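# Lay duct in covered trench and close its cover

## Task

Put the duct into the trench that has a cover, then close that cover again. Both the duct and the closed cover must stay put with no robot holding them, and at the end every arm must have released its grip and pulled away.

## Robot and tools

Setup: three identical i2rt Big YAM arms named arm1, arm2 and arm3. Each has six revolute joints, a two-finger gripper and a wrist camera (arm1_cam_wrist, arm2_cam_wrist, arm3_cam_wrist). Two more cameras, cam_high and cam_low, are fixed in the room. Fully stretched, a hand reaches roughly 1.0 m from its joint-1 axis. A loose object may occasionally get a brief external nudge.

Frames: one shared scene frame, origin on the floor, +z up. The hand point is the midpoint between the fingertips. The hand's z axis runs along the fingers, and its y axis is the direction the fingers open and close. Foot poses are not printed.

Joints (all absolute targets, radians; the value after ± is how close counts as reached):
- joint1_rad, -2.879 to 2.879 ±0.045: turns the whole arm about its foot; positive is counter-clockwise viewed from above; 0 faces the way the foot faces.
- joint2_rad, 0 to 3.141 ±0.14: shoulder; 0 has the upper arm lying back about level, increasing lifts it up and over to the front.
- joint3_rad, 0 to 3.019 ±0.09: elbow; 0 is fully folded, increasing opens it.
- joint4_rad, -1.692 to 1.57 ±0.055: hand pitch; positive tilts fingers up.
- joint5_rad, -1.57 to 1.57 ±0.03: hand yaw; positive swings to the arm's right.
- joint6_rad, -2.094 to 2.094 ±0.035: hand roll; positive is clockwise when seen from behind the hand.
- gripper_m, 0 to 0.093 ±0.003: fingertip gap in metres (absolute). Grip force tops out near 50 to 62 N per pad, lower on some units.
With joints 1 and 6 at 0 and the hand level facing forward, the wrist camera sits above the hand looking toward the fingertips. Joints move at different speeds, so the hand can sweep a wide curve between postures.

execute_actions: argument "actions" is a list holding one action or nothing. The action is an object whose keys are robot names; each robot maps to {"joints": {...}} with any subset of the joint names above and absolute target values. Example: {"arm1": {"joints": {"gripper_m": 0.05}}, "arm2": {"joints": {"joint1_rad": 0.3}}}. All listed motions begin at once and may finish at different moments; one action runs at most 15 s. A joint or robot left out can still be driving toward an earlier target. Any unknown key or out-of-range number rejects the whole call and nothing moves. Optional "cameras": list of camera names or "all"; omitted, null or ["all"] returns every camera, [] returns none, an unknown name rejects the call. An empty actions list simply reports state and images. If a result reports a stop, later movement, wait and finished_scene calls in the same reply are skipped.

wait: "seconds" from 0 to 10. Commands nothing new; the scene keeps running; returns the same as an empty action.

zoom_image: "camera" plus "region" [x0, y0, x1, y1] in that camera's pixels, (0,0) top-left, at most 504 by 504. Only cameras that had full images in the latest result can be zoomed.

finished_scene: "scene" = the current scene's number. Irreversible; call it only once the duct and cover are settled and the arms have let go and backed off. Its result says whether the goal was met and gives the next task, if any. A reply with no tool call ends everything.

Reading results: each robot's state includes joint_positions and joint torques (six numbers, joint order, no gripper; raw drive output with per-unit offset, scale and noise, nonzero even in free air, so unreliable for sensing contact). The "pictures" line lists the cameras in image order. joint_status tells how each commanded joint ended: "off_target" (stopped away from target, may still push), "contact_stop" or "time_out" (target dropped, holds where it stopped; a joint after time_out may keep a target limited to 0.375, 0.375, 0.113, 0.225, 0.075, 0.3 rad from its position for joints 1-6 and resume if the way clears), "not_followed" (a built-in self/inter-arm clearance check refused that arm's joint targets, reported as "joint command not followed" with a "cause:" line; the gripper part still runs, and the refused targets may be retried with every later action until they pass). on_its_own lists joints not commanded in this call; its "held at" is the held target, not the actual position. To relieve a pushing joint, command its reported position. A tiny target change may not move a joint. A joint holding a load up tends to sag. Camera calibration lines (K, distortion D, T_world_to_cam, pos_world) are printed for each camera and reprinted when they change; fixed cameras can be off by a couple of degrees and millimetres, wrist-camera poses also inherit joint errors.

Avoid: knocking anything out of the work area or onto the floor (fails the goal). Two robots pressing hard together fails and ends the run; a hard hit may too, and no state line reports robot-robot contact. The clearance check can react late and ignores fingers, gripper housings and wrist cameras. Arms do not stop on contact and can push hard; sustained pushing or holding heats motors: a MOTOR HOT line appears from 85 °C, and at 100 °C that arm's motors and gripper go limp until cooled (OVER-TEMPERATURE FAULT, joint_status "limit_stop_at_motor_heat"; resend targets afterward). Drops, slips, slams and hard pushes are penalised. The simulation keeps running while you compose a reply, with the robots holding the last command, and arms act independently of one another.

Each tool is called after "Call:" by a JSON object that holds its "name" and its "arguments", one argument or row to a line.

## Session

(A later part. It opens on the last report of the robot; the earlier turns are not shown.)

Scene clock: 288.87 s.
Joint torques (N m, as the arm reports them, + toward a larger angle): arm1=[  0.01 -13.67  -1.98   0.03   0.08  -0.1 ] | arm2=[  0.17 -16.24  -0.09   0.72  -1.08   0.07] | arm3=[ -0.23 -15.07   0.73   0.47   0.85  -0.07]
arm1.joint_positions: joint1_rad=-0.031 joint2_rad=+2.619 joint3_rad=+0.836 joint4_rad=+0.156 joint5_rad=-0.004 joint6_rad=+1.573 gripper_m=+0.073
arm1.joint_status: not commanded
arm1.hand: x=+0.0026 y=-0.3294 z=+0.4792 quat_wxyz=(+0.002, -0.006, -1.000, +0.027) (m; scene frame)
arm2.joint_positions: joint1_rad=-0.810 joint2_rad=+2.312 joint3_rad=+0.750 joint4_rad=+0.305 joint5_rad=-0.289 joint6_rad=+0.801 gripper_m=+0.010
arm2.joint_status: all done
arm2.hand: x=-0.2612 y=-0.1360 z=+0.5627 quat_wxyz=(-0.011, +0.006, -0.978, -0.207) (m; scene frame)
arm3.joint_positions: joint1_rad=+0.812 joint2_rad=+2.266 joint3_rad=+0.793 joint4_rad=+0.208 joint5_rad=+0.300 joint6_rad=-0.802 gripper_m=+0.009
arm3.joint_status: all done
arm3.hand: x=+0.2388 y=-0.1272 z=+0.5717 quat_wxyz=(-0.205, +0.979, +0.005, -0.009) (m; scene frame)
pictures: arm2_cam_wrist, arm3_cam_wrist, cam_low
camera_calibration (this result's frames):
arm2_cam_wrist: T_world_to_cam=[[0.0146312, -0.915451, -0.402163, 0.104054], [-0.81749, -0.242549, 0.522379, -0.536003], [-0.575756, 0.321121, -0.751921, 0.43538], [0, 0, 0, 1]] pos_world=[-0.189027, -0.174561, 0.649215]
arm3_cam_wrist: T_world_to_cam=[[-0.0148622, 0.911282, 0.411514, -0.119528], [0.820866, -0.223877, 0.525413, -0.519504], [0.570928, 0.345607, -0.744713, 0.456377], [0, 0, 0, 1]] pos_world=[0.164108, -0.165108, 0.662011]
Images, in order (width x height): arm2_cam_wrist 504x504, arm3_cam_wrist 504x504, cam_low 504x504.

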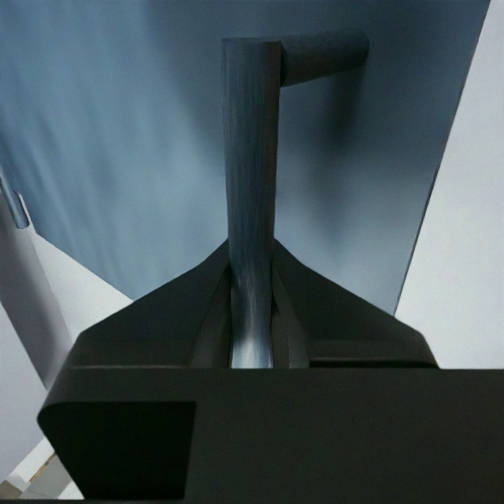

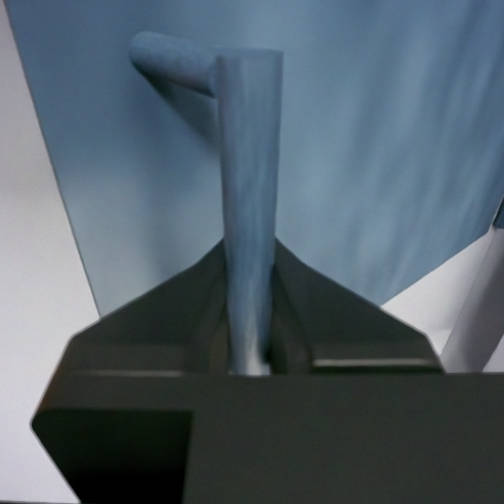

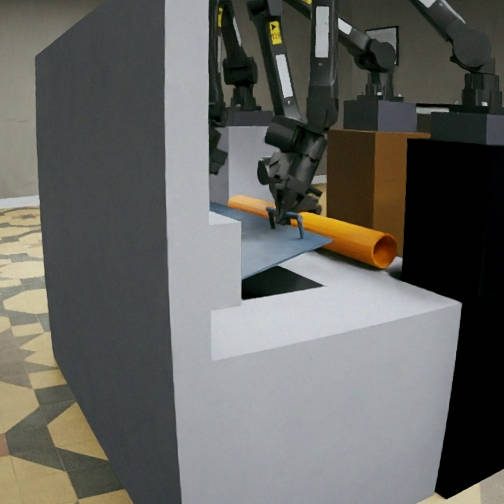

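Call:
{"name": "execute_actions", "arguments": {
  "actions": [
    {"arm2":{"joints":{"joint1_rad":-0.661,"joint2_rad":2.026,"joint3_rad":0.907,"joint4_rad":-0.240,"joint5_rad":-0.099,"joint6_rad":0.902}},"arm3":{"joints":{"joint1_rad":0.676,"joint2_rad":2.010,"joint3_rad":0.971,"joint4_rad":-0.319,"joint5_rad":0.101,"joint6_rad":-0.893}}}
  ],
  "cameras": ["arm2_cam_wrist","arm3_cam_wrist","cam_low"]
}}

Scene clock: 298.47 s.
Joint torques (N m, as the arm reports them, + toward a larger angle): arm1=[ -0.01 -13.69  -1.97   0.04   0.08  -0.1 ] | arm2=[  0.79 -17.8    6.57  -0.38  -0.6    0.08] | arm3=[ -0.82 -15.69   7.17  -0.37   0.3   -0.11]
arm1.joint_positions: joint1_rad=-0.031 joint2_rad=+2.619 joint3_rad=+0.836 joint4_rad=+0.156 joint5_rad=-0.004 joint6_rad=+1.573 gripper_m=+0.073
arm1.joint_status: not commanded
arm1.hand: x=+0.0026 y=-0.3294 z=+0.4792 quat_wxyz=(+0.002, -0.006, -1.000, +0.027) (m; scene frame)
arm2.joint_positions: joint1_rad=-0.676 joint2_rad=+2.093 joint3_rad=+0.877 joint4_rad=-0.220 joint5_rad=-0.083 joint6_rad=+0.887 gripper_m=+0.010
arm2.joint_status: all done
arm2.hand: x=-0.2595 y=-0.1015 z=+0.6312 quat_wxyz=(-0.011, +0.009, -0.997, -0.076) (m; scene frame)
arm3.joint_positions: joint1_rad=+0.682 joint2_rad=+2.066 joint3_rad=+0.926 joint4_rad=-0.298 joint5_rad=+0.092 joint6_rad=-0.892 gripper_m=+0.009
arm3.joint_status: all done
arm3.hand: x=+0.2394 y=-0.0940 z=+0.6421 quat_wxyz=(-0.074, +0.997, +0.006, -0.011) (m; scene frame)
pictures: arm2_cam_wrist, arm3_cam_wrist, cam_low
camera_calibration (this result's frames):
arm2_cam_wrist: T_world_to_cam=[[0.0192133, -0.988863, -0.147586, -0.00375172], [-0.819162, -0.100202, 0.564741, -0.574734], [-0.57324, 0.110046, -0.811964, 0.493982], [0, 0, 0, 1]] pos_world=[-0.187558, -0.11566, 0.725119]
arm3_cam_wrist: T_world_to_cam=[[-0.0192208, 0.987118, 0.158832, -0.00834612], [0.82235, -0.0747462, 0.564051, -0.560761], [0.568657, 0.141457, -0.81032, 0.520514], [0, 0, 0, 1]] pos_world=[0.164987, -0.107307, 0.739406]
Images, in order (width x height): arm2_cam_wrist 504x504, arm3_cam_wrist 504x504, cam_low 504x504.

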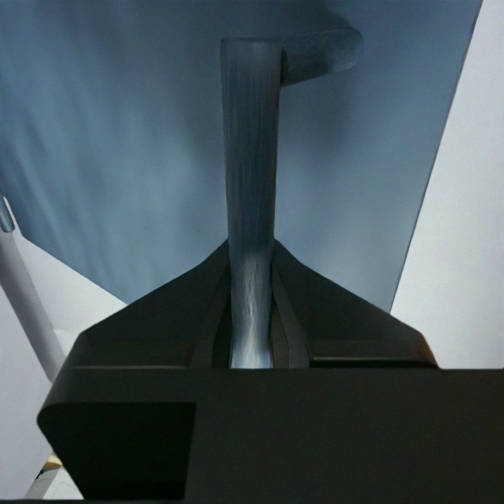

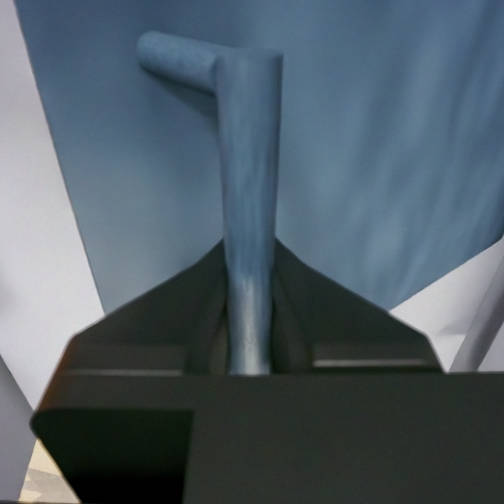

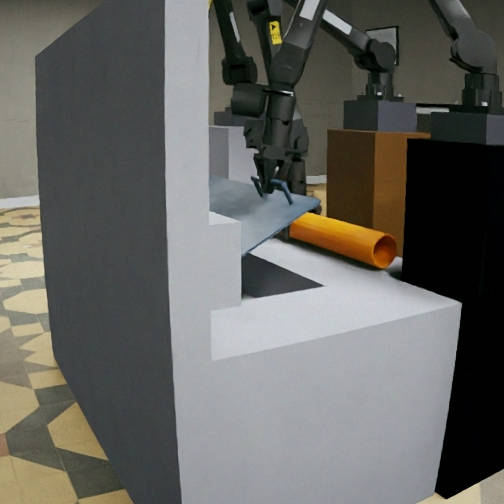

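Call:
{"name": "execute_actions", "arguments": {
  "actions": [
    {"arm1":{"joints":{"joint2_rad":2.553,"joint3_rad":1.03,"joint4_rad":-0.072}},"arm2":{"joints":{"joint1_rad":-0.518,"joint2_rad":2.005,"joint3_rad":1.243,"joint4_rad":-0.770,"joint5_rad":0.057,"joint6_rad":1.016}},"arm3":{"joints":{"joint1_rad":0.5335,"joint2_rad":2.0155,"joint3_rad":1.3115,"joint4_rad":-0.845,"joint5_rad":-0.0625,"joint6_rad":-1.020}}}
  ],
  "cameras": ["arm2_cam_wrist","arm3_cam_wrist","cam_high","cam_low"]
}}

Scene clock: 311.33 s.
Joint torques (N m, as the arm reports them, + toward a larger angle): arm1=[  0.01 -15.35   0.08  -0.27   0.08  -0.1 ] | arm2=[  1.76 -19.49  13.    -0.69  -1.04   0.1 ] | arm3=[ -2.05 -16.61  12.09  -0.31   0.78  -0.16]
arm1.joint_positions: joint1_rad=-0.031 joint2_rad=+2.565 joint3_rad=+1.032 joint4_rad=-0.062 joint5_rad=-0.004 joint6_rad=+1.573 gripper_m=+0.073
arm1.joint_status: all done
arm1.hand: x=+0.0034 y=-0.2341 z=+0.4904 quat_wxyz=(+0.002, -0.005, -1.000, +0.011) (m; scene frame)
arm2.joint_positions: joint1_rad=-0.549 joint2_rad=+2.068 joint3_rad=+1.166 joint4_rad=-0.753 joint5_rad=+0.085 joint6_rad=+1.004 gripper_m=+0.010
arm2.joint_status: all done
arm2.hand: x=-0.2587 y=-0.0493 z=+0.6942 quat_wxyz=(-0.015, +0.013, -0.998, +0.061) (m; scene frame)
arm3.joint_positions: joint1_rad=+0.555 joint2_rad=+2.059 joint3_rad=+1.227 joint4_rad=-0.836 joint5_rad=-0.087 joint6_rad=-1.017 gripper_m=+0.009
arm3.joint_status: all done
arm3.hand: x=+0.2406 y=-0.0444 z=+0.7067 quat_wxyz=(+0.070, +0.997, +0.007, -0.015) (m; scene frame)
pictures: arm2_cam_wrist, arm3_cam_wrist, cam_high, cam_low
camera_calibration (this result's frames):
arm2_cam_wrist: T_world_to_cam=[[0.0226612, -0.991895, 0.125021, -0.131335], [-0.825296, 0.0520187, 0.562299, -0.596807], [-0.564245, -0.115922, -0.817429, 0.534821], [0, 0, 0, 1]] pos_world=[-0.187796, -0.0372285, 0.789181]
arm3_cam_wrist: T_world_to_cam=[[-0.0238948, 0.991274, -0.12963, 0.13768], [0.825803, 0.0926537, 0.556296, -0.582418], [0.563452, -0.0937565, -0.820811, 0.56338], [0, 0, 0, 1]] pos_world=[0.166814, -0.029695, 0.804273]
Images, in order (width x height): arm2_cam_wrist 504x504, arm3_cam_wrist 504x504, cam_high 504x504, cam_low 504x504.

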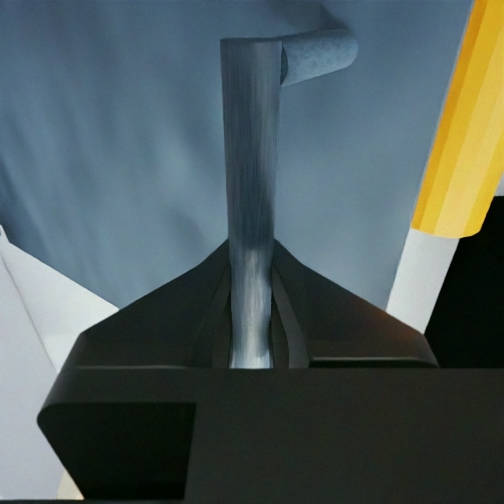

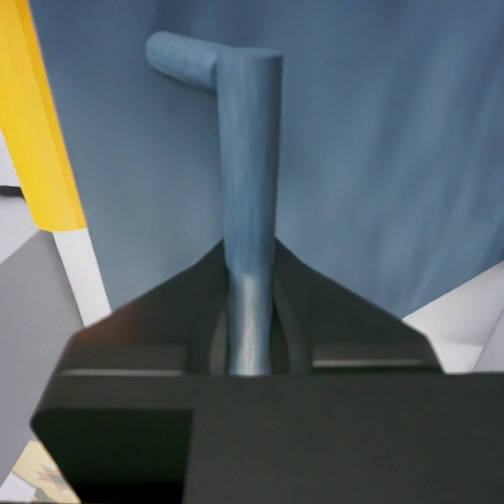

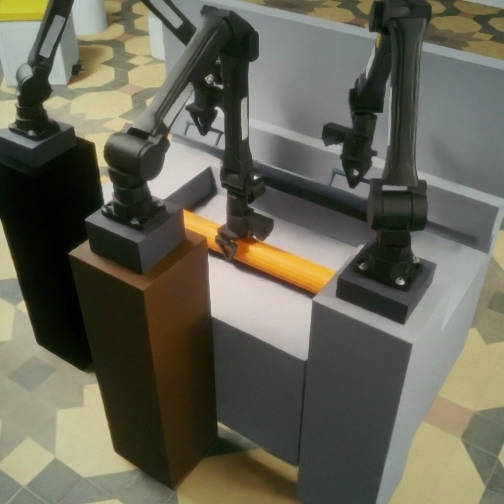

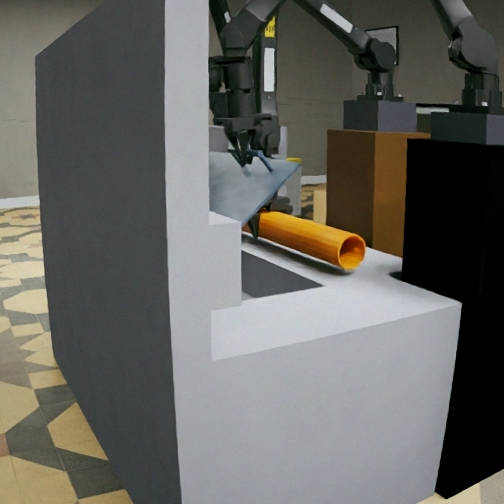

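Call:
{"name": "execute_actions", "arguments": {
  "actions": [],
  "cameras": []
}}

Scene clock: 323.90 s.
Joint torques (N m, as the arm reports them, + toward a larger angle): arm1=[  0.   -15.3    0.08  -0.27   0.08  -0.1 ] | arm2=[  2.12 -19.35  13.    -0.65  -1.05   0.1 ] | arm3=[ -1.99 -16.63  12.08  -0.32   0.78  -0.16]
arm1.joint_positions: joint1_rad=-0.031 joint2_rad=+2.565 joint3_rad=+1.032 joint4_rad=-0.062 joint5_rad=-0.004 joint6_rad=+1.573 gripper_m=+0.073
arm1.joint_status: all done
arm1.hand: x=+0.0034 y=-0.2341 z=+0.4904 quat_wxyz=(+0.002, -0.005, -1.000, +0.011) (m; scene frame)
arm2.joint_positions: joint1_rad=-0.549 joint2_rad=+2.068 joint3_rad=+1.166 joint4_rad=-0.753 joint5_rad=+0.085 joint6_rad=+1.004 gripper_m=+0.010
arm2.joint_status: all done
arm2.hand: x=-0.2587 y=-0.0493 z=+0.6942 quat_wxyz=(-0.015, +0.013, -0.998, +0.061) (m; scene frame)
arm3.joint_positions: joint1_rad=+0.555 joint2_rad=+2.059 joint3_rad=+1.227 joint4_rad=-0.836 joint5_rad=-0.087 joint6_rad=-1.017 gripper_m=+0.009
arm3.joint_status: all done
arm3.hand: x=+0.2406 y=-0.0444 z=+0.7067 quat_wxyz=(+0.070, +0.997, +0.007, -0.015) (m; scene frame)
pictures: none
No camera images: the call's "cameras" was empty. Leave "cameras" out to get every camera's image.

Call:
{"name": "execute_actions", "arguments": {
  "actions": [
    {"arm1":{"joints":{"joint2_rad":2.563,"joint3_rad":1.313}},"arm2":{"joints":{"joint1_rad":-0.445,"joint2_rad":2.105,"joint3_rad":1.510,"joint4_rad":-1.062,"joint5_rad":0.133,"joint6_rad":1.087}},"arm3":{"joints":{"joint1_rad":0.459,"joint2_rad":2.112,"joint3_rad":1.571,"joint4_rad":-1.129,"joint5_rad":-0.1365,"joint6_rad":-1.093}}}
  ]
}}

Scene clock: 340.73 s.
Joint torques (N m, as the arm reports them, + toward a larger angle): arm1=[  0.   -18.68   2.99   0.53   0.08  -0.11] | arm2=[  1.45 -18.91  14.66   0.15  -0.95   0.01] | arm3=[ -2.23 -16.12  13.1    0.27   0.53  -0.09]
arm1.joint_positions: joint1_rad=-0.031 joint2_rad=+2.581 joint3_rad=+1.305 joint4_rad=-0.070 joint5_rad=-0.004 joint6_rad=+1.572 gripper_m=+0.073
arm1.joint_status: all done
arm1.hand: x=+0.0048 y=-0.0748 z=+0.5075 quat_wxyz=(+0.001, -0.005, -0.994, -0.114) (m; scene frame)
arm2.joint_positions: joint1_rad=-0.474 joint2_rad=+2.135 joint3_rad=+1.427 joint4_rad=-1.068 joint5_rad=+0.160 joint6_rad=+1.085 gripper_m=+0.010
arm2.joint_status: all done
arm2.hand: x=-0.2587 y=+0.0026 z=+0.7340 quat_wxyz=(-0.025, +0.016, -0.991, +0.130) (m; scene frame)
arm3.joint_positions: joint1_rad=+0.483 joint2_rad=+2.129 joint3_rad=+1.485 joint4_rad=-1.142 joint5_rad=-0.155 joint6_rad=-1.098 gripper_m=+0.009
arm3.joint_status: all done
arm3.hand: x=+0.2412 y=+0.0054 z=+0.7481 quat_wxyz=(+0.136, +0.990, +0.005, -0.023) (m; scene frame)
pictures: arm1_cam_wrist, arm2_cam_wrist, arm3_cam_wrist, cam_high, cam_low
camera_calibration (this result's frames):
arm1_cam_wrist: T_world_to_cam=[[0.00155481, -0.975259, -0.221061, 0.0390098], [-0.813924, -0.129664, 0.566318, -0.282846], [-0.58097, 0.179046, -0.793988, 0.539129], [0, 0, 0, 1]] pos_world=[0.0829419, -0.0951596, 0.596866]
arm2_cam_wrist: T_world_to_cam=[[0.0249925, -0.964631, 0.262417, -0.185203], [-0.837171, 0.123271, 0.532868, -0.603538], [-0.546369, -0.233006, -0.80448, 0.568819], [0, 0, 0, 1]] pos_world=[-0.189851, 0.0282843, 0.82781]
arm3_cam_wrist: T_world_to_cam=[[-0.0245358, 0.965441, -0.259464, 0.191095], [0.833995, 0.162877, 0.527185, -0.591061], [0.551227, -0.203457, -0.809169, 0.596503], [0, 0, 0, 1]] pos_world=[0.168822, 0.0331422, 0.843852]
Images, in order (width x height): arm1_cam_wrist 504x504, arm2_cam_wrist 504x504, arm3_cam_wrist 504x504, cam_high 504x504, cam_low 504x504.

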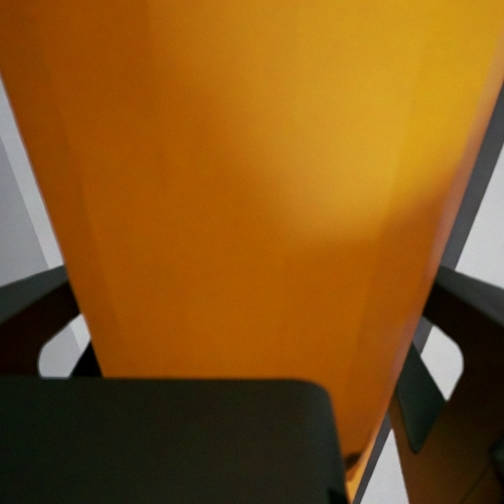

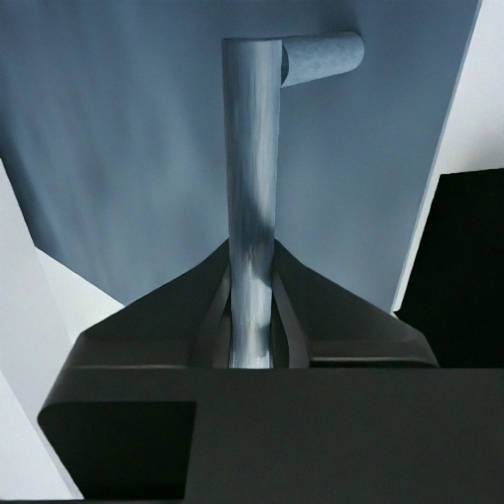

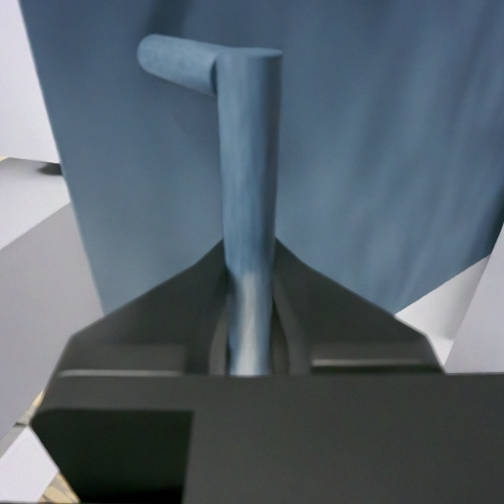

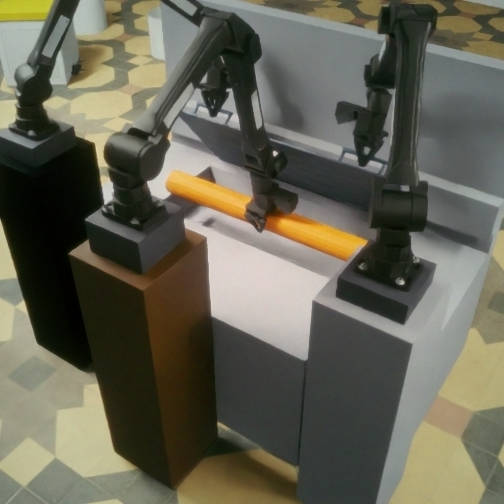

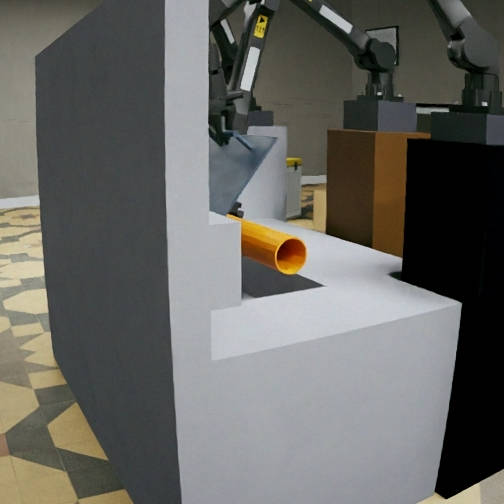

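Call:
{"name": "execute_actions", "arguments": {
  "actions": [
    {"arm1":{"joints":{"joint2_rad":2.905,"joint3_rad":1.659}}}
  ],
  "cameras": ["arm1_cam_wrist","cam_high","cam_low"]
}}

Scene clock: 353.53 s.
Joint torques (N m, as the arm reports them, + toward a larger angle): arm1=[  0.08 -20.67   3.86   0.66   0.11  -0.11] | arm2=[  1.4  -18.54  14.66   0.19  -0.93  -0.02] | arm3=[ -2.18 -16.18  13.06   0.25   0.53  -0.1 ]
arm1.joint_positions: joint1_rad=-0.031 joint2_rad=+2.936 joint3_rad=+1.634 joint4_rad=-0.076 joint5_rad=-0.004 joint6_rad=+1.572 gripper_m=+0.073
arm1.joint_status: all done
arm1.hand: x=+0.0049 y=-0.0637 z=+0.3699 quat_wxyz=(+0.001, -0.005, -0.995, -0.098) (m; scene frame)
arm2.joint_positions: joint1_rad=-0.474 joint2_rad=+2.135 joint3_rad=+1.427 joint4_rad=-1.068 joint5_rad=+0.160 joint6_rad=+1.085 gripper_m=+0.010
arm2.joint_status: not commanded
arm2.hand: x=-0.2587 y=+0.0026 z=+0.7340 quat_wxyz=(-0.025, +0.016, -0.991, +0.130) (m; scene frame)
arm3.joint_positions: joint1_rad=+0.483 joint2_rad=+2.129 joint3_rad=+1.485 joint4_rad=-1.142 joint5_rad=-0.155 joint6_rad=-1.098 gripper_m=+0.009
arm3.joint_status: not commanded
arm3.hand: x=+0.2412 y=+0.0054 z=+0.7481 quat_wxyz=(+0.136, +0.990, +0.005, -0.023) (m; scene frame)
pictures: arm1_cam_wrist, cam_high, cam_low
camera_calibration (this result's frames):
arm1_cam_wrist: T_world_to_cam=[[0.0014754, -0.981767, -0.190082, 0.0074942], [-0.813549, -0.11171, 0.570666, -0.203874], [-0.581495, 0.153799, -0.79888, 0.428231], [0, 0, 0, 1]] pos_world=[0.0831411, -0.0812787, 0.459874]
Images, in order (width x height): arm1_cam_wrist 504x504, cam_high 504x504, cam_low 504x504.

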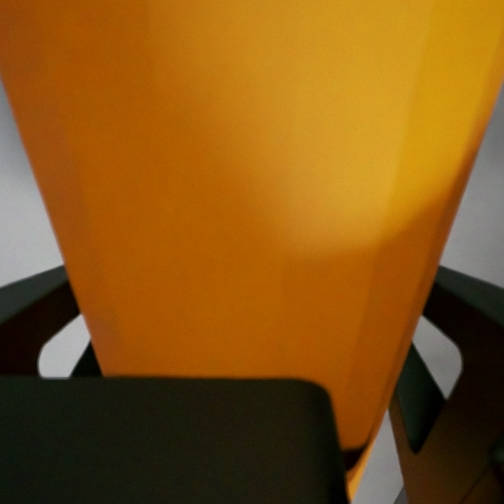

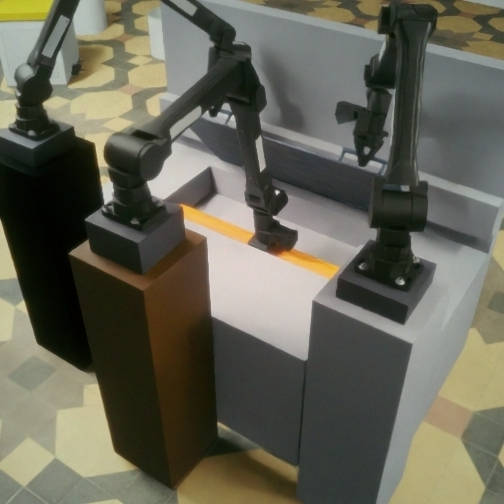

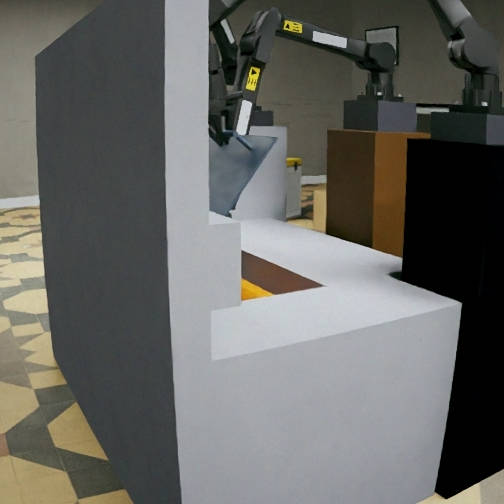

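Call:
{"name": "execute_actions", "arguments": {
  "actions": [
    {"arm1":{"joints":{"joint2_rad":2.935,"joint3_rad":1.673}}}
  ],
  "cameras": ["arm1_cam_wrist"]
}}

Scene clock: 362.83 s.
Joint torques (N m, as the arm reports them, + toward a larger angle): arm1=[ -0.03 -18.64   4.32   0.69   0.1   -0.11] | arm2=[  1.61 -18.76  14.7    0.24  -0.93   0.  ] | arm3=[ -2.17 -16.2   13.04   0.24   0.54  -0.09]
arm1.joint_positions: joint1_rad=-0.031 joint2_rad=+2.940 joint3_rad=+1.641 joint4_rad=-0.076 joint5_rad=-0.004 joint6_rad=+1.572 gripper_m=+0.073
arm1.joint_status: all done
arm1.hand: x=+0.0049 y=-0.0616 z=+0.3690 quat_wxyz=(+0.001, -0.005, -0.995, -0.100) (m; scene frame)
arm2.joint_positions: joint1_rad=-0.474 joint2_rad=+2.135 joint3_rad=+1.427 joint4_rad=-1.068 joint5_rad=+0.160 joint6_rad=+1.085 gripper_m=+0.010
arm2.joint_status: not commanded
arm2.hand: x=-0.2587 y=+0.0026 z=+0.7340 quat_wxyz=(-0.025, +0.016, -0.991, +0.130) (m; scene frame)
arm3.joint_positions: joint1_rad=+0.483 joint2_rad=+2.129 joint3_rad=+1.485 joint4_rad=-1.142 joint5_rad=-0.155 joint6_rad=-1.098 gripper_m=+0.009
arm3.joint_status: not commanded
arm3.hand: x=+0.2412 y=+0.0054 z=+0.7481 quat_wxyz=(+0.136, +0.990, +0.005, -0.023) (m; scene frame)
pictures: arm1_cam_wrist
camera_calibration (this result's frames):
arm1_cam_wrist: T_world_to_cam=[[0.00148381, -0.981109, -0.193451, 0.0106916], [-0.813565, -0.113671, 0.570254, -0.203049], [-0.581471, 0.156539, -0.798365, 0.427135], [0, 0, 0, 1]] pos_world=[0.0831577, -0.0794544, 0.458867]
Images, in order (width x height): arm1_cam_wrist 504x504.

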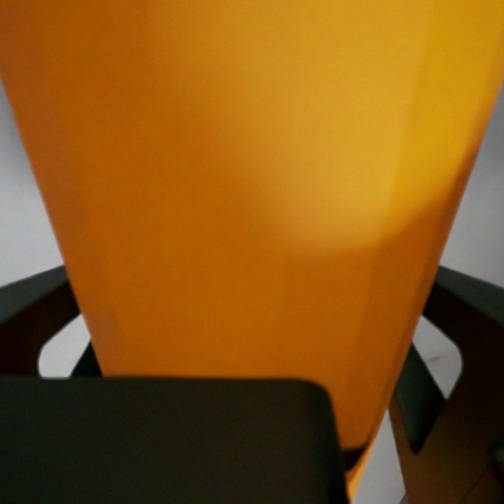

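Call:
{"name": "execute_actions", "arguments": {
  "actions": [
    {"arm1":{"joints":{"joint2_rad":2.939,"joint3_rad":1.646,"gripper_m":0.093}}}
  ],
  "cameras": ["arm1_cam_wrist","cam_high"]
}}

Scene clock: 367.63 s.
Joint torques (N m, as the arm reports them, + toward a larger angle): arm1=[ -0.04 -18.35   2.62   0.7    0.1   -0.11] | arm2=[  1.53 -18.5   14.66   0.16  -0.93   0.  ] | arm3=[ -2.14 -16.27  13.06   0.25   0.54  -0.1 ]
arm1.joint_positions: joint1_rad=-0.031 joint2_rad=+2.938 joint3_rad=+1.642 joint4_rad=-0.076 joint5_rad=-0.004 joint6_rad=+1.572 gripper_m=+0.093
arm1.joint_status: all done
arm1.hand: x=+0.0050 y=-0.0595 z=+0.3705 quat_wxyz=(+0.001, -0.005, -0.995, -0.101) (m; scene frame)
arm2.joint_positions: joint1_rad=-0.474 joint2_rad=+2.135 joint3_rad=+1.427 joint4_rad=-1.068 joint5_rad=+0.160 joint6_rad=+1.085 gripper_m=+0.010
arm2.joint_status: not commanded
arm2.hand: x=-0.2587 y=+0.0026 z=+0.7340 quat_wxyz=(-0.025, +0.016, -0.991, +0.130) (m; scene frame)
arm3.joint_positions: joint1_rad=+0.483 joint2_rad=+2.129 joint3_rad=+1.485 joint4_rad=-1.142 joint5_rad=-0.155 joint6_rad=-1.098 gripper_m=+0.009
arm3.joint_status: not commanded
arm3.hand: x=+0.2412 y=+0.0054 z=+0.7481 quat_wxyz=(+0.136, +0.990, +0.005, -0.023) (m; scene frame)
pictures: arm1_cam_wrist, cam_high
camera_calibration (this result's frames):
arm1_cam_wrist: T_world_to_cam=[[0.00149231, -0.980439, -0.196818, 0.0143005], [-0.813582, -0.11563, 0.569837, -0.203649], [-0.581448, 0.159277, -0.79784, 0.428031], [0, 0, 0, 1]] pos_world=[0.0831717, -0.077703, 0.460361]
Images, in order (width x height): arm1_cam_wrist 504x504, cam_high 504x504.

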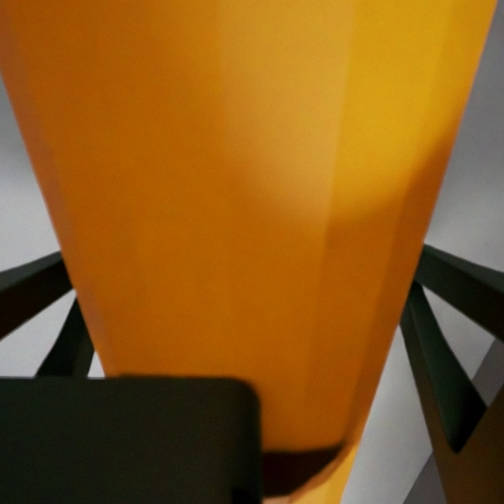

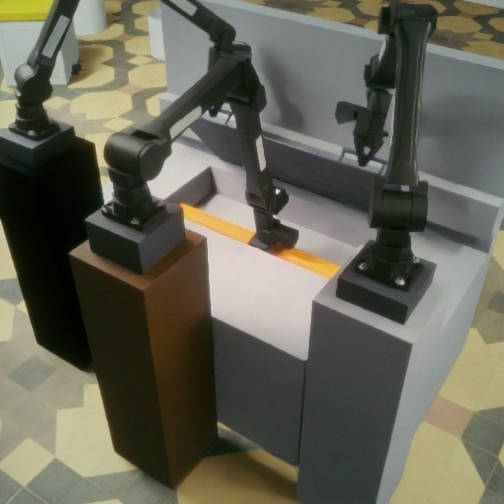

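Call:
{"name": "execute_actions", "arguments": {
  "actions": [
    {"arm1":{"joints":{"joint2_rad":2.575,"joint3_rad":1.19}},"arm2":{"joints":{"joint1_rad":-0.480,"joint2_rad":2.058,"joint3_rad":1.358,"joint4_rad":-0.930,"joint5_rad":0.120,"joint6_rad":1.056}},"arm3":{"joints":{"joint1_rad":0.490,"joint2_rad":2.060,"joint3_rad":1.422,"joint4_rad":-0.992,"joint5_rad":-0.119,"joint6_rad":-1.064}}}
  ],
  "cameras": ["arm1_cam_wrist","cam_high","cam_low"]
}}

Scene clock: 386.00 s.
Joint torques (N m, as the arm reports them, + toward a larger angle): arm1=[ -0.03 -15.67   1.66   0.45   0.1   -0.1 ] | arm2=[  1.12 -19.37   9.99   1.24  -0.6   -0.07] | arm3=[ -1.84 -17.35   8.82   1.62   0.52  -0.06]
arm1.joint_positions: joint1_rad=-0.031 joint2_rad=+2.564 joint3_rad=+1.191 joint4_rad=-0.072 joint5_rad=-0.004 joint6_rad=+1.571 gripper_m=+0.093
arm1.joint_status: all done
arm1.hand: x=+0.0042 y=-0.1373 z=+0.5000 quat_wxyz=(+0.001, -0.004, -0.998, -0.064) (m; scene frame)
arm2.joint_positions: joint1_rad=-0.502 joint2_rad=+2.105 joint3_rad=+1.323 joint4_rad=-0.957 joint5_rad=+0.139 joint6_rad=+1.058 gripper_m=+0.009
arm2.joint_status: all done
arm2.hand: x=-0.2584 y=-0.0201 z=+0.7188 quat_wxyz=(-0.021, +0.013, -0.994, +0.110) (m; scene frame)
arm3.joint_positions: joint1_rad=+0.509 joint2_rad=+2.101 joint3_rad=+1.387 joint4_rad=-1.041 joint5_rad=-0.137 joint6_rad=-1.072 gripper_m=+0.009
arm3.joint_status: all done
arm3.hand: x=+0.2405 y=-0.0162 z=+0.7325 quat_wxyz=(+0.119, +0.993, +0.007, -0.019) (m; scene frame)
pictures: arm1_cam_wrist, cam_high, cam_low
camera_calibration (this result's frames):
arm1_cam_wrist: T_world_to_cam=[[0.00209325, -0.992353, -0.123414, -0.0747428], [-0.813219, -0.0735109, 0.577297, -0.284979], [-0.581955, 0.0991541, -0.807154, 0.539638], [0, 0, 0, 1]] pos_world=[0.0824516, -0.148628, 0.590864]
Images, in order (width x height): arm1_cam_wrist 504x504, cam_high 504x504, cam_low 504x504.

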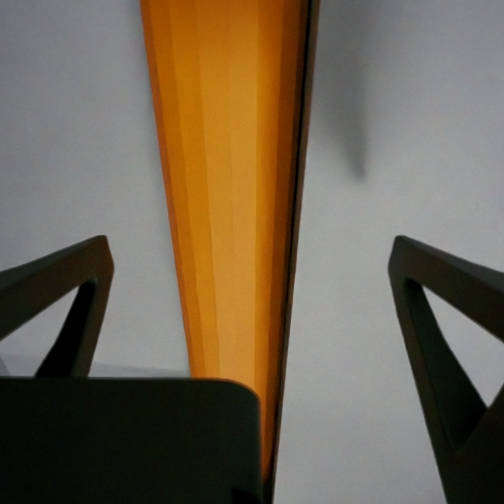

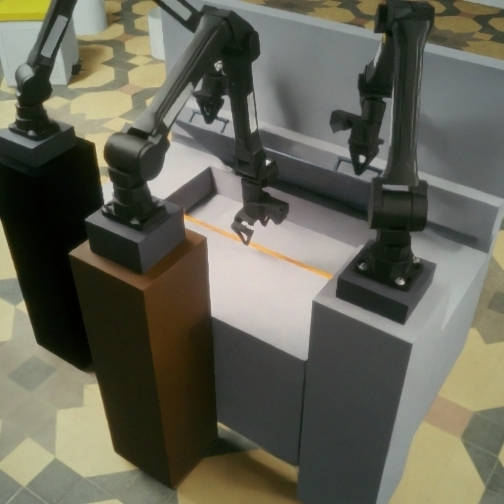

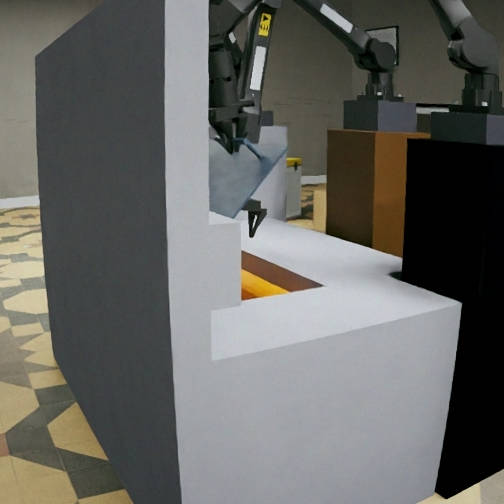

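Call:
{"name": "execute_actions", "arguments": {
  "actions": [
    {"arm1":{"joints":{"joint2_rad":2.53,"joint3_rad":0.76,"joint4_rad":0.12}},"arm2":{"joints":{"joint1_rad":-0.619,"joint2_rad":2.016,"joint3_rad":0.981,"joint4_rad":-0.413,"joint5_rad":-0.012,"joint6_rad":0.930}},"arm3":{"joints":{"joint1_rad":0.627,"joint2_rad":2.003,"joint3_rad":1.039,"joint4_rad":-0.497,"joint5_rad":0.0155,"joint6_rad":-0.938}}}
  ],
  "cameras": ["arm2_cam_wrist","arm3_cam_wrist","cam_high","cam_low"]
}}

Scene clock: 410.87 s.
Joint torques (N m, as the arm reports them, + toward a larger angle): arm1=[ -0.01 -11.15  -1.32   0.36   0.1   -0.08] | arm2=[  0.4  -17.68   5.87   0.98  -0.09  -0.03] | arm3=[ -1.25 -16.19   5.15   0.95  -0.02  -0.15]
arm1.joint_positions: joint1_rad=-0.031 joint2_rad=+2.520 joint3_rad=+0.755 joint4_rad=+0.111 joint5_rad=-0.004 joint6_rad=+1.571 gripper_m=+0.093
arm1.joint_status: all done
arm1.hand: x=+0.0024 y=-0.3442 z=+0.5135 quat_wxyz=(+0.002, -0.005, -0.999, +0.040) (m; scene frame)
arm2.joint_positions: joint1_rad=-0.629 joint2_rad=+2.073 joint3_rad=+0.968 joint4_rad=-0.426 joint5_rad=-0.006 joint6_rad=+0.927 gripper_m=+0.009
arm2.joint_status: all done
arm2.hand: x=-0.2595 y=-0.0895 z=+0.6503 quat_wxyz=(-0.011, +0.010, -1.000, -0.015) (m; scene frame)
arm3.joint_positions: joint1_rad=+0.638 joint2_rad=+2.058 joint3_rad=+1.029 joint4_rad=-0.517 joint5_rad=+0.013 joint6_rad=-0.934 gripper_m=+0.009
arm3.joint_status: all done
arm3.hand: x=+0.2394 y=-0.0830 z=+0.6611 quat_wxyz=(-0.008, +1.000, +0.009, -0.007) (m; scene frame)
pictures: arm2_cam_wrist, arm3_cam_wrist, cam_high, cam_low
camera_calibration (this result's frames):
arm2_cam_wrist: T_world_to_cam=[[0.0190782, -0.999463, -0.0266501, -0.068675], [-0.819681, -0.0308981, 0.571987, -0.582946], [-0.572503, 0.0109321, -0.81983, 0.504617], [0, 0, 0, 1]] pos_world=[-0.187625, -0.0921665, 0.745307]
arm3_cam_wrist: T_world_to_cam=[[-0.0256671, 0.999309, 0.0268987, 0.0676305], [0.817101, 0.00547013, 0.576469, -0.57094], [0.575923, 0.0367753, -0.816676, 0.528143], [0, 0, 0, 1]] pos_world=[0.164081, -0.0838832, 0.758632]
Images, in order (width x height): arm2_cam_wrist 504x504, arm3_cam_wrist 504x504, cam_high 504x504, cam_low 504x504.

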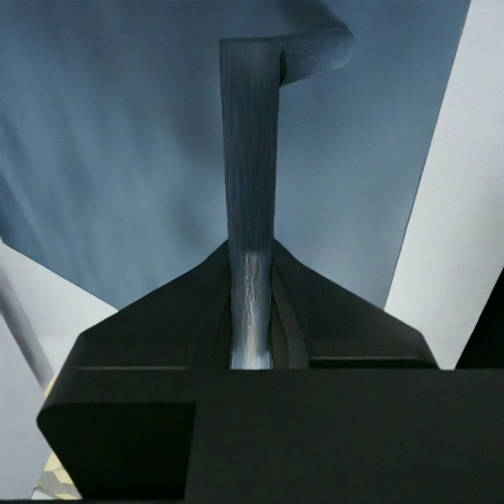

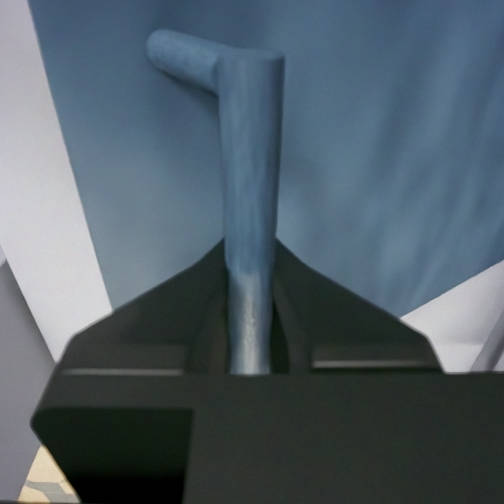

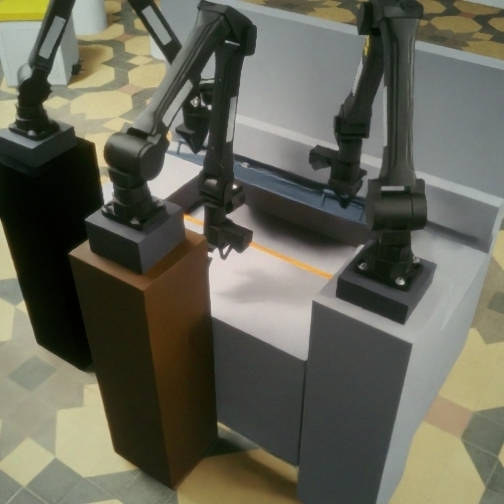

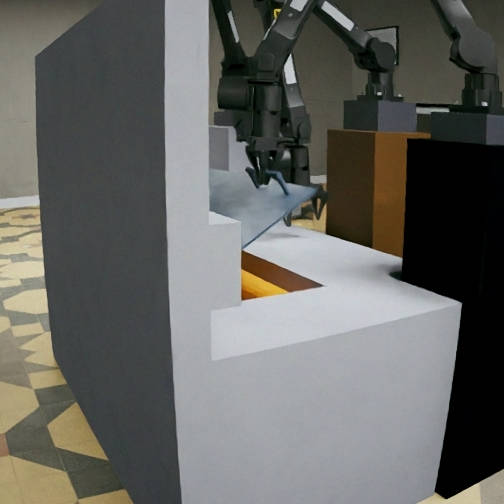

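Call:
{"name": "execute_actions", "arguments": {
  "actions": [
    {"arm2":{"joints":{"joint1_rad":-0.762,"joint2_rad":2.197,"joint3_rad":0.787,"joint4_rad":0.136,"joint5_rad":-0.208,"joint6_rad":0.820}},"arm3":{"joints":{"joint1_rad":0.7655,"joint2_rad":2.160,"joint3_rad":0.840,"joint4_rad":0.029,"joint5_rad":0.213,"joint6_rad":-0.823}}}
  ],
  "cameras": ["arm2_cam_wrist","arm3_cam_wrist","cam_low"]
}}

Scene clock: 456.83 s.
Joint torques (N m, as the arm reports them, + toward a larger angle): arm1=[ -0.03 -11.13  -1.28   0.36   0.1   -0.08] | arm2=[ -0.19 -15.18   1.63   2.3   -0.38  -0.04] | arm3=[ -0.73 -14.25   1.86   1.63   0.2   -0.14]
arm1.joint_positions: joint1_rad=-0.031 joint2_rad=+2.520 joint3_rad=+0.755 joint4_rad=+0.111 joint5_rad=-0.004 joint6_rad=+1.571 gripper_m=+0.093
arm1.joint_status: not commanded
arm1.hand: x=+0.0024 y=-0.3442 z=+0.5135 quat_wxyz=(+0.002, -0.005, -0.999, +0.040) (m; scene frame)
arm2.joint_positions: joint1_rad=-0.763 joint2_rad=+2.236 joint3_rad=+0.788 joint4_rad=+0.105 joint5_rad=-0.199 joint6_rad=+0.815 gripper_m=+0.010
arm2.joint_status: all done
arm2.hand: x=-0.2612 y=-0.1303 z=+0.5788 quat_wxyz=(-0.007, +0.010, -0.989, -0.147) (m; scene frame)
arm3.joint_positions: joint1_rad=+0.769 joint2_rad=+2.201 joint3_rad=+0.844 joint4_rad=-0.003 joint5_rad=+0.209 joint6_rad=-0.818 gripper_m=+0.009
arm3.joint_status: all done
arm3.hand: x=+0.2382 y=-0.1221 z=+0.5875 quat_wxyz=(-0.141, +0.990, +0.005, -0.003) (m; scene frame)
pictures: arm2_cam_wrist, arm3_cam_wrist, cam_low
camera_calibration (this result's frames):
arm2_cam_wrist: T_world_to_cam=[[0.0210591, -0.957482, -0.287722, 0.0457701], [-0.813347, -0.183762, 0.551994, -0.551424], [-0.581397, 0.222393, -0.782636, 0.449087], [0, 0, 0, 1]] pos_world=[-0.188365, -0.157381, 0.669024]
arm3_cam_wrist: T_world_to_cam=[[-0.0168493, 0.956992, 0.289625, -0.0529739], [0.813236, -0.155403, 0.5608, -0.536843], [0.58169, 0.244982, -0.775642, 0.470038], [0, 0, 0, 1]] pos_world=[0.162271, -0.147882, 0.680986]
Images, in order (width x height): arm2_cam_wrist 504x504, arm3_cam_wrist 504x504, cam_low 504x504.

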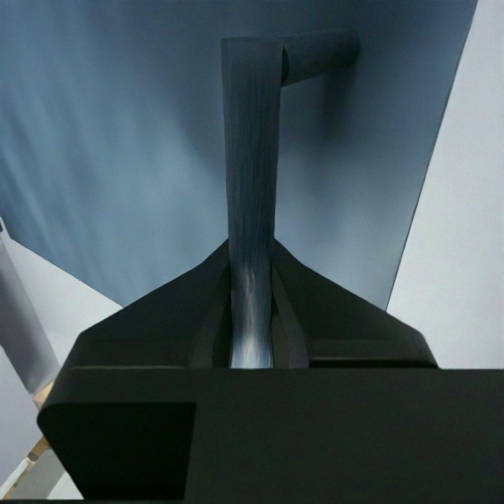

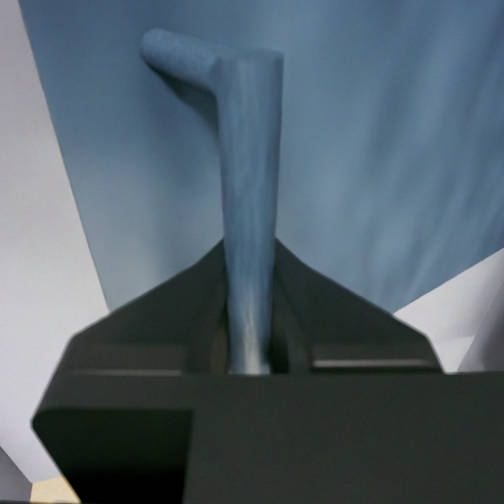

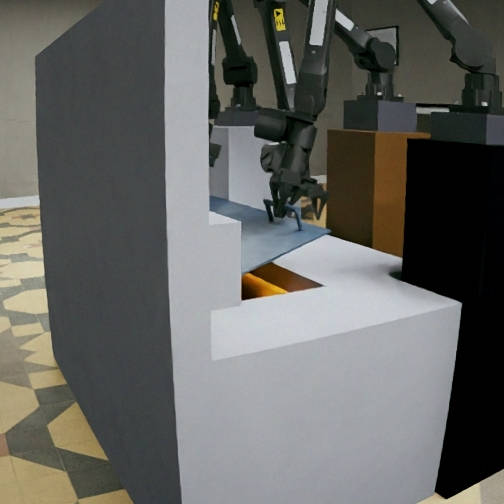

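Call:
{"name": "execute_actions", "arguments": {
  "actions": [
    {"arm2":{"joints":{"joint1_rad":-0.896,"joint2_rad":2.545,"joint3_rad":0.807,"joint4_rad":0.624,"joint5_rad":-0.446,"joint6_rad":0.756}},"arm3":{"joints":{"joint1_rad":0.897,"joint2_rad":2.487,"joint3_rad":0.845,"joint4_rad":0.509,"joint5_rad":0.454,"joint6_rad":-0.752}}}
  ],
  "cameras": ["arm2_cam_wrist","arm3_cam_wrist","cam_low"]
}}

Scene clock: 484.00 s.
Joint torques (N m, as the arm reports them, + toward a larger angle): arm1=[  0.01 -11.06  -1.28   0.36   0.1   -0.08] | arm2=[ -0.46 -14.81  -1.36   3.38  -0.87  -0.03] | arm3=[ -0.43 -13.8   -0.66   2.4    0.58  -0.15]
arm1.joint_positions: joint1_rad=-0.031 joint2_rad=+2.520 joint3_rad=+0.755 joint4_rad=+0.111 joint5_rad=-0.004 joint6_rad=+1.571 gripper_m=+0.093
arm1.joint_status: not commanded
arm1.hand: x=+0.0024 y=-0.3442 z=+0.5135 quat_wxyz=(+0.002, -0.005, -0.999, +0.040) (m; scene frame)
arm2.joint_positions: joint1_rad=-0.895 joint2_rad=+2.579 joint3_rad=+0.809 joint4_rad=+0.576 joint5_rad=-0.431 joint6_rad=+0.748 gripper_m=+0.009
arm2.joint_status: all done
arm2.hand: x=-0.2629 y=-0.1526 z=+0.4941 quat_wxyz=(-0.002, +0.008, -0.961, -0.276) (m; scene frame)
arm3.joint_positions: joint1_rad=+0.897 joint2_rad=+2.523 joint3_rad=+0.850 joint4_rad=+0.462 joint5_rad=+0.443 joint6_rad=-0.744 gripper_m=+0.009
arm3.joint_status: all done
arm3.hand: x=+0.2370 y=-0.1436 z=+0.5014 quat_wxyz=(-0.272, +0.962, +0.001, +0.002) (m; scene frame)
pictures: arm2_cam_wrist, arm3_cam_wrist, cam_low
camera_calibration (this result's frames):
arm2_cam_wrist: T_world_to_cam=[[0.0155745, -0.849744, -0.526965, 0.133228], [-0.806404, -0.322271, 0.495837, -0.501696], [-0.591161, 0.417224, -0.690256, 0.368349], [0, 0, 0, 1]] pos_world=[-0.188892, -0.202156, 0.573221]
arm3_cam_wrist: T_world_to_cam=[[-0.0112722, 0.846532, 0.532219, -0.146303], [0.807252, -0.306398, 0.504445, -0.482911], [0.5901, 0.435321, -0.67991, 0.386656], [0, 0, 0, 1]] pos_world=[0.160016, -0.192432, 0.584359]
Images, in order (width x height): arm2_cam_wrist 504x504, arm3_cam_wrist 504x504, cam_low 504x504.

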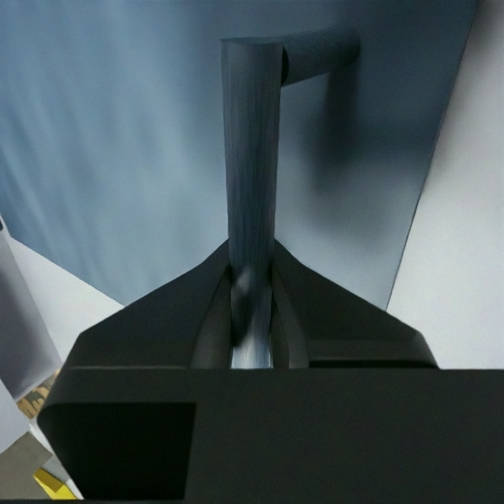

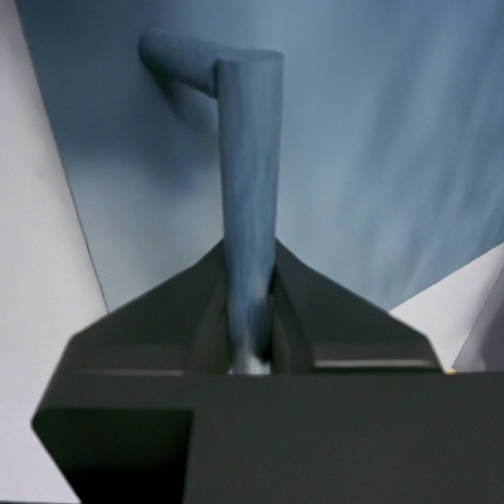

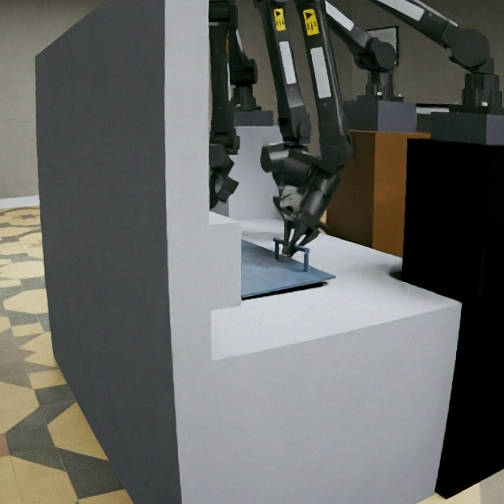

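Call:
{"name": "execute_actions", "arguments": {
  "actions": [
    {"arm2":{"joints":{"joint1_rad":-0.912,"joint2_rad":2.611,"joint3_rad":0.829,"joint4_rad":0.670,"joint5_rad":-0.478,"joint6_rad":0.750}},"arm3":{"joints":{"joint1_rad":0.913,"joint2_rad":2.551,"joint3_rad":0.866,"joint4_rad":0.556,"joint5_rad":0.487,"joint6_rad":-0.746}}}
  ],
  "cameras": ["cam_high","cam_low"]
}}

Scene clock: 497.27 s.
Joint torques (N m, as the arm reports them, + toward a larger angle): arm1=[ -0.02 -11.12  -1.29   0.36   0.1   -0.08] | arm2=[ -0.33 -13.93  -1.34   2.9   -0.66  -0.09] | arm3=[ -0.39 -12.92  -0.52   2.09   0.48  -0.1 ]
arm1.joint_positions: joint1_rad=-0.031 joint2_rad=+2.520 joint3_rad=+0.755 joint4_rad=+0.111 joint5_rad=-0.004 joint6_rad=+1.571 gripper_m=+0.093
arm1.joint_status: not commanded
arm1.hand: x=+0.0024 y=-0.3442 z=+0.5135 quat_wxyz=(+0.002, -0.005, -0.999, +0.040) (m; scene frame)
arm2.joint_positions: joint1_rad=-0.911 joint2_rad=+2.634 joint3_rad=+0.828 joint4_rad=+0.633 joint5_rad=-0.467 joint6_rad=+0.748 gripper_m=+0.009
arm2.joint_status: all done
arm2.hand: x=-0.2632 y=-0.1540 z=+0.4819 quat_wxyz=(-0.001, +0.006, -0.956, -0.295) (m; scene frame)
arm3.joint_positions: joint1_rad=+0.913 joint2_rad=+2.575 joint3_rad=+0.865 joint4_rad=+0.519 joint5_rad=+0.479 joint6_rad=-0.742 gripper_m=+0.009
arm3.joint_status: all done
arm3.hand: x=+0.2371 y=-0.1452 z=+0.4891 quat_wxyz=(-0.291, +0.957, +0.002, +0.003) (m; scene frame)
pictures: cam_high, cam_low
Images, in order (width x height): cam_high 504x504, cam_low 504x504.

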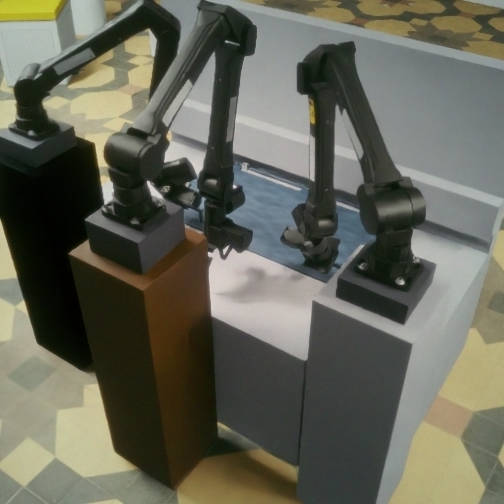

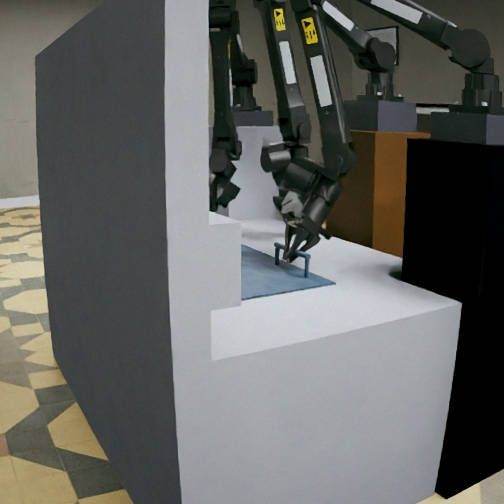

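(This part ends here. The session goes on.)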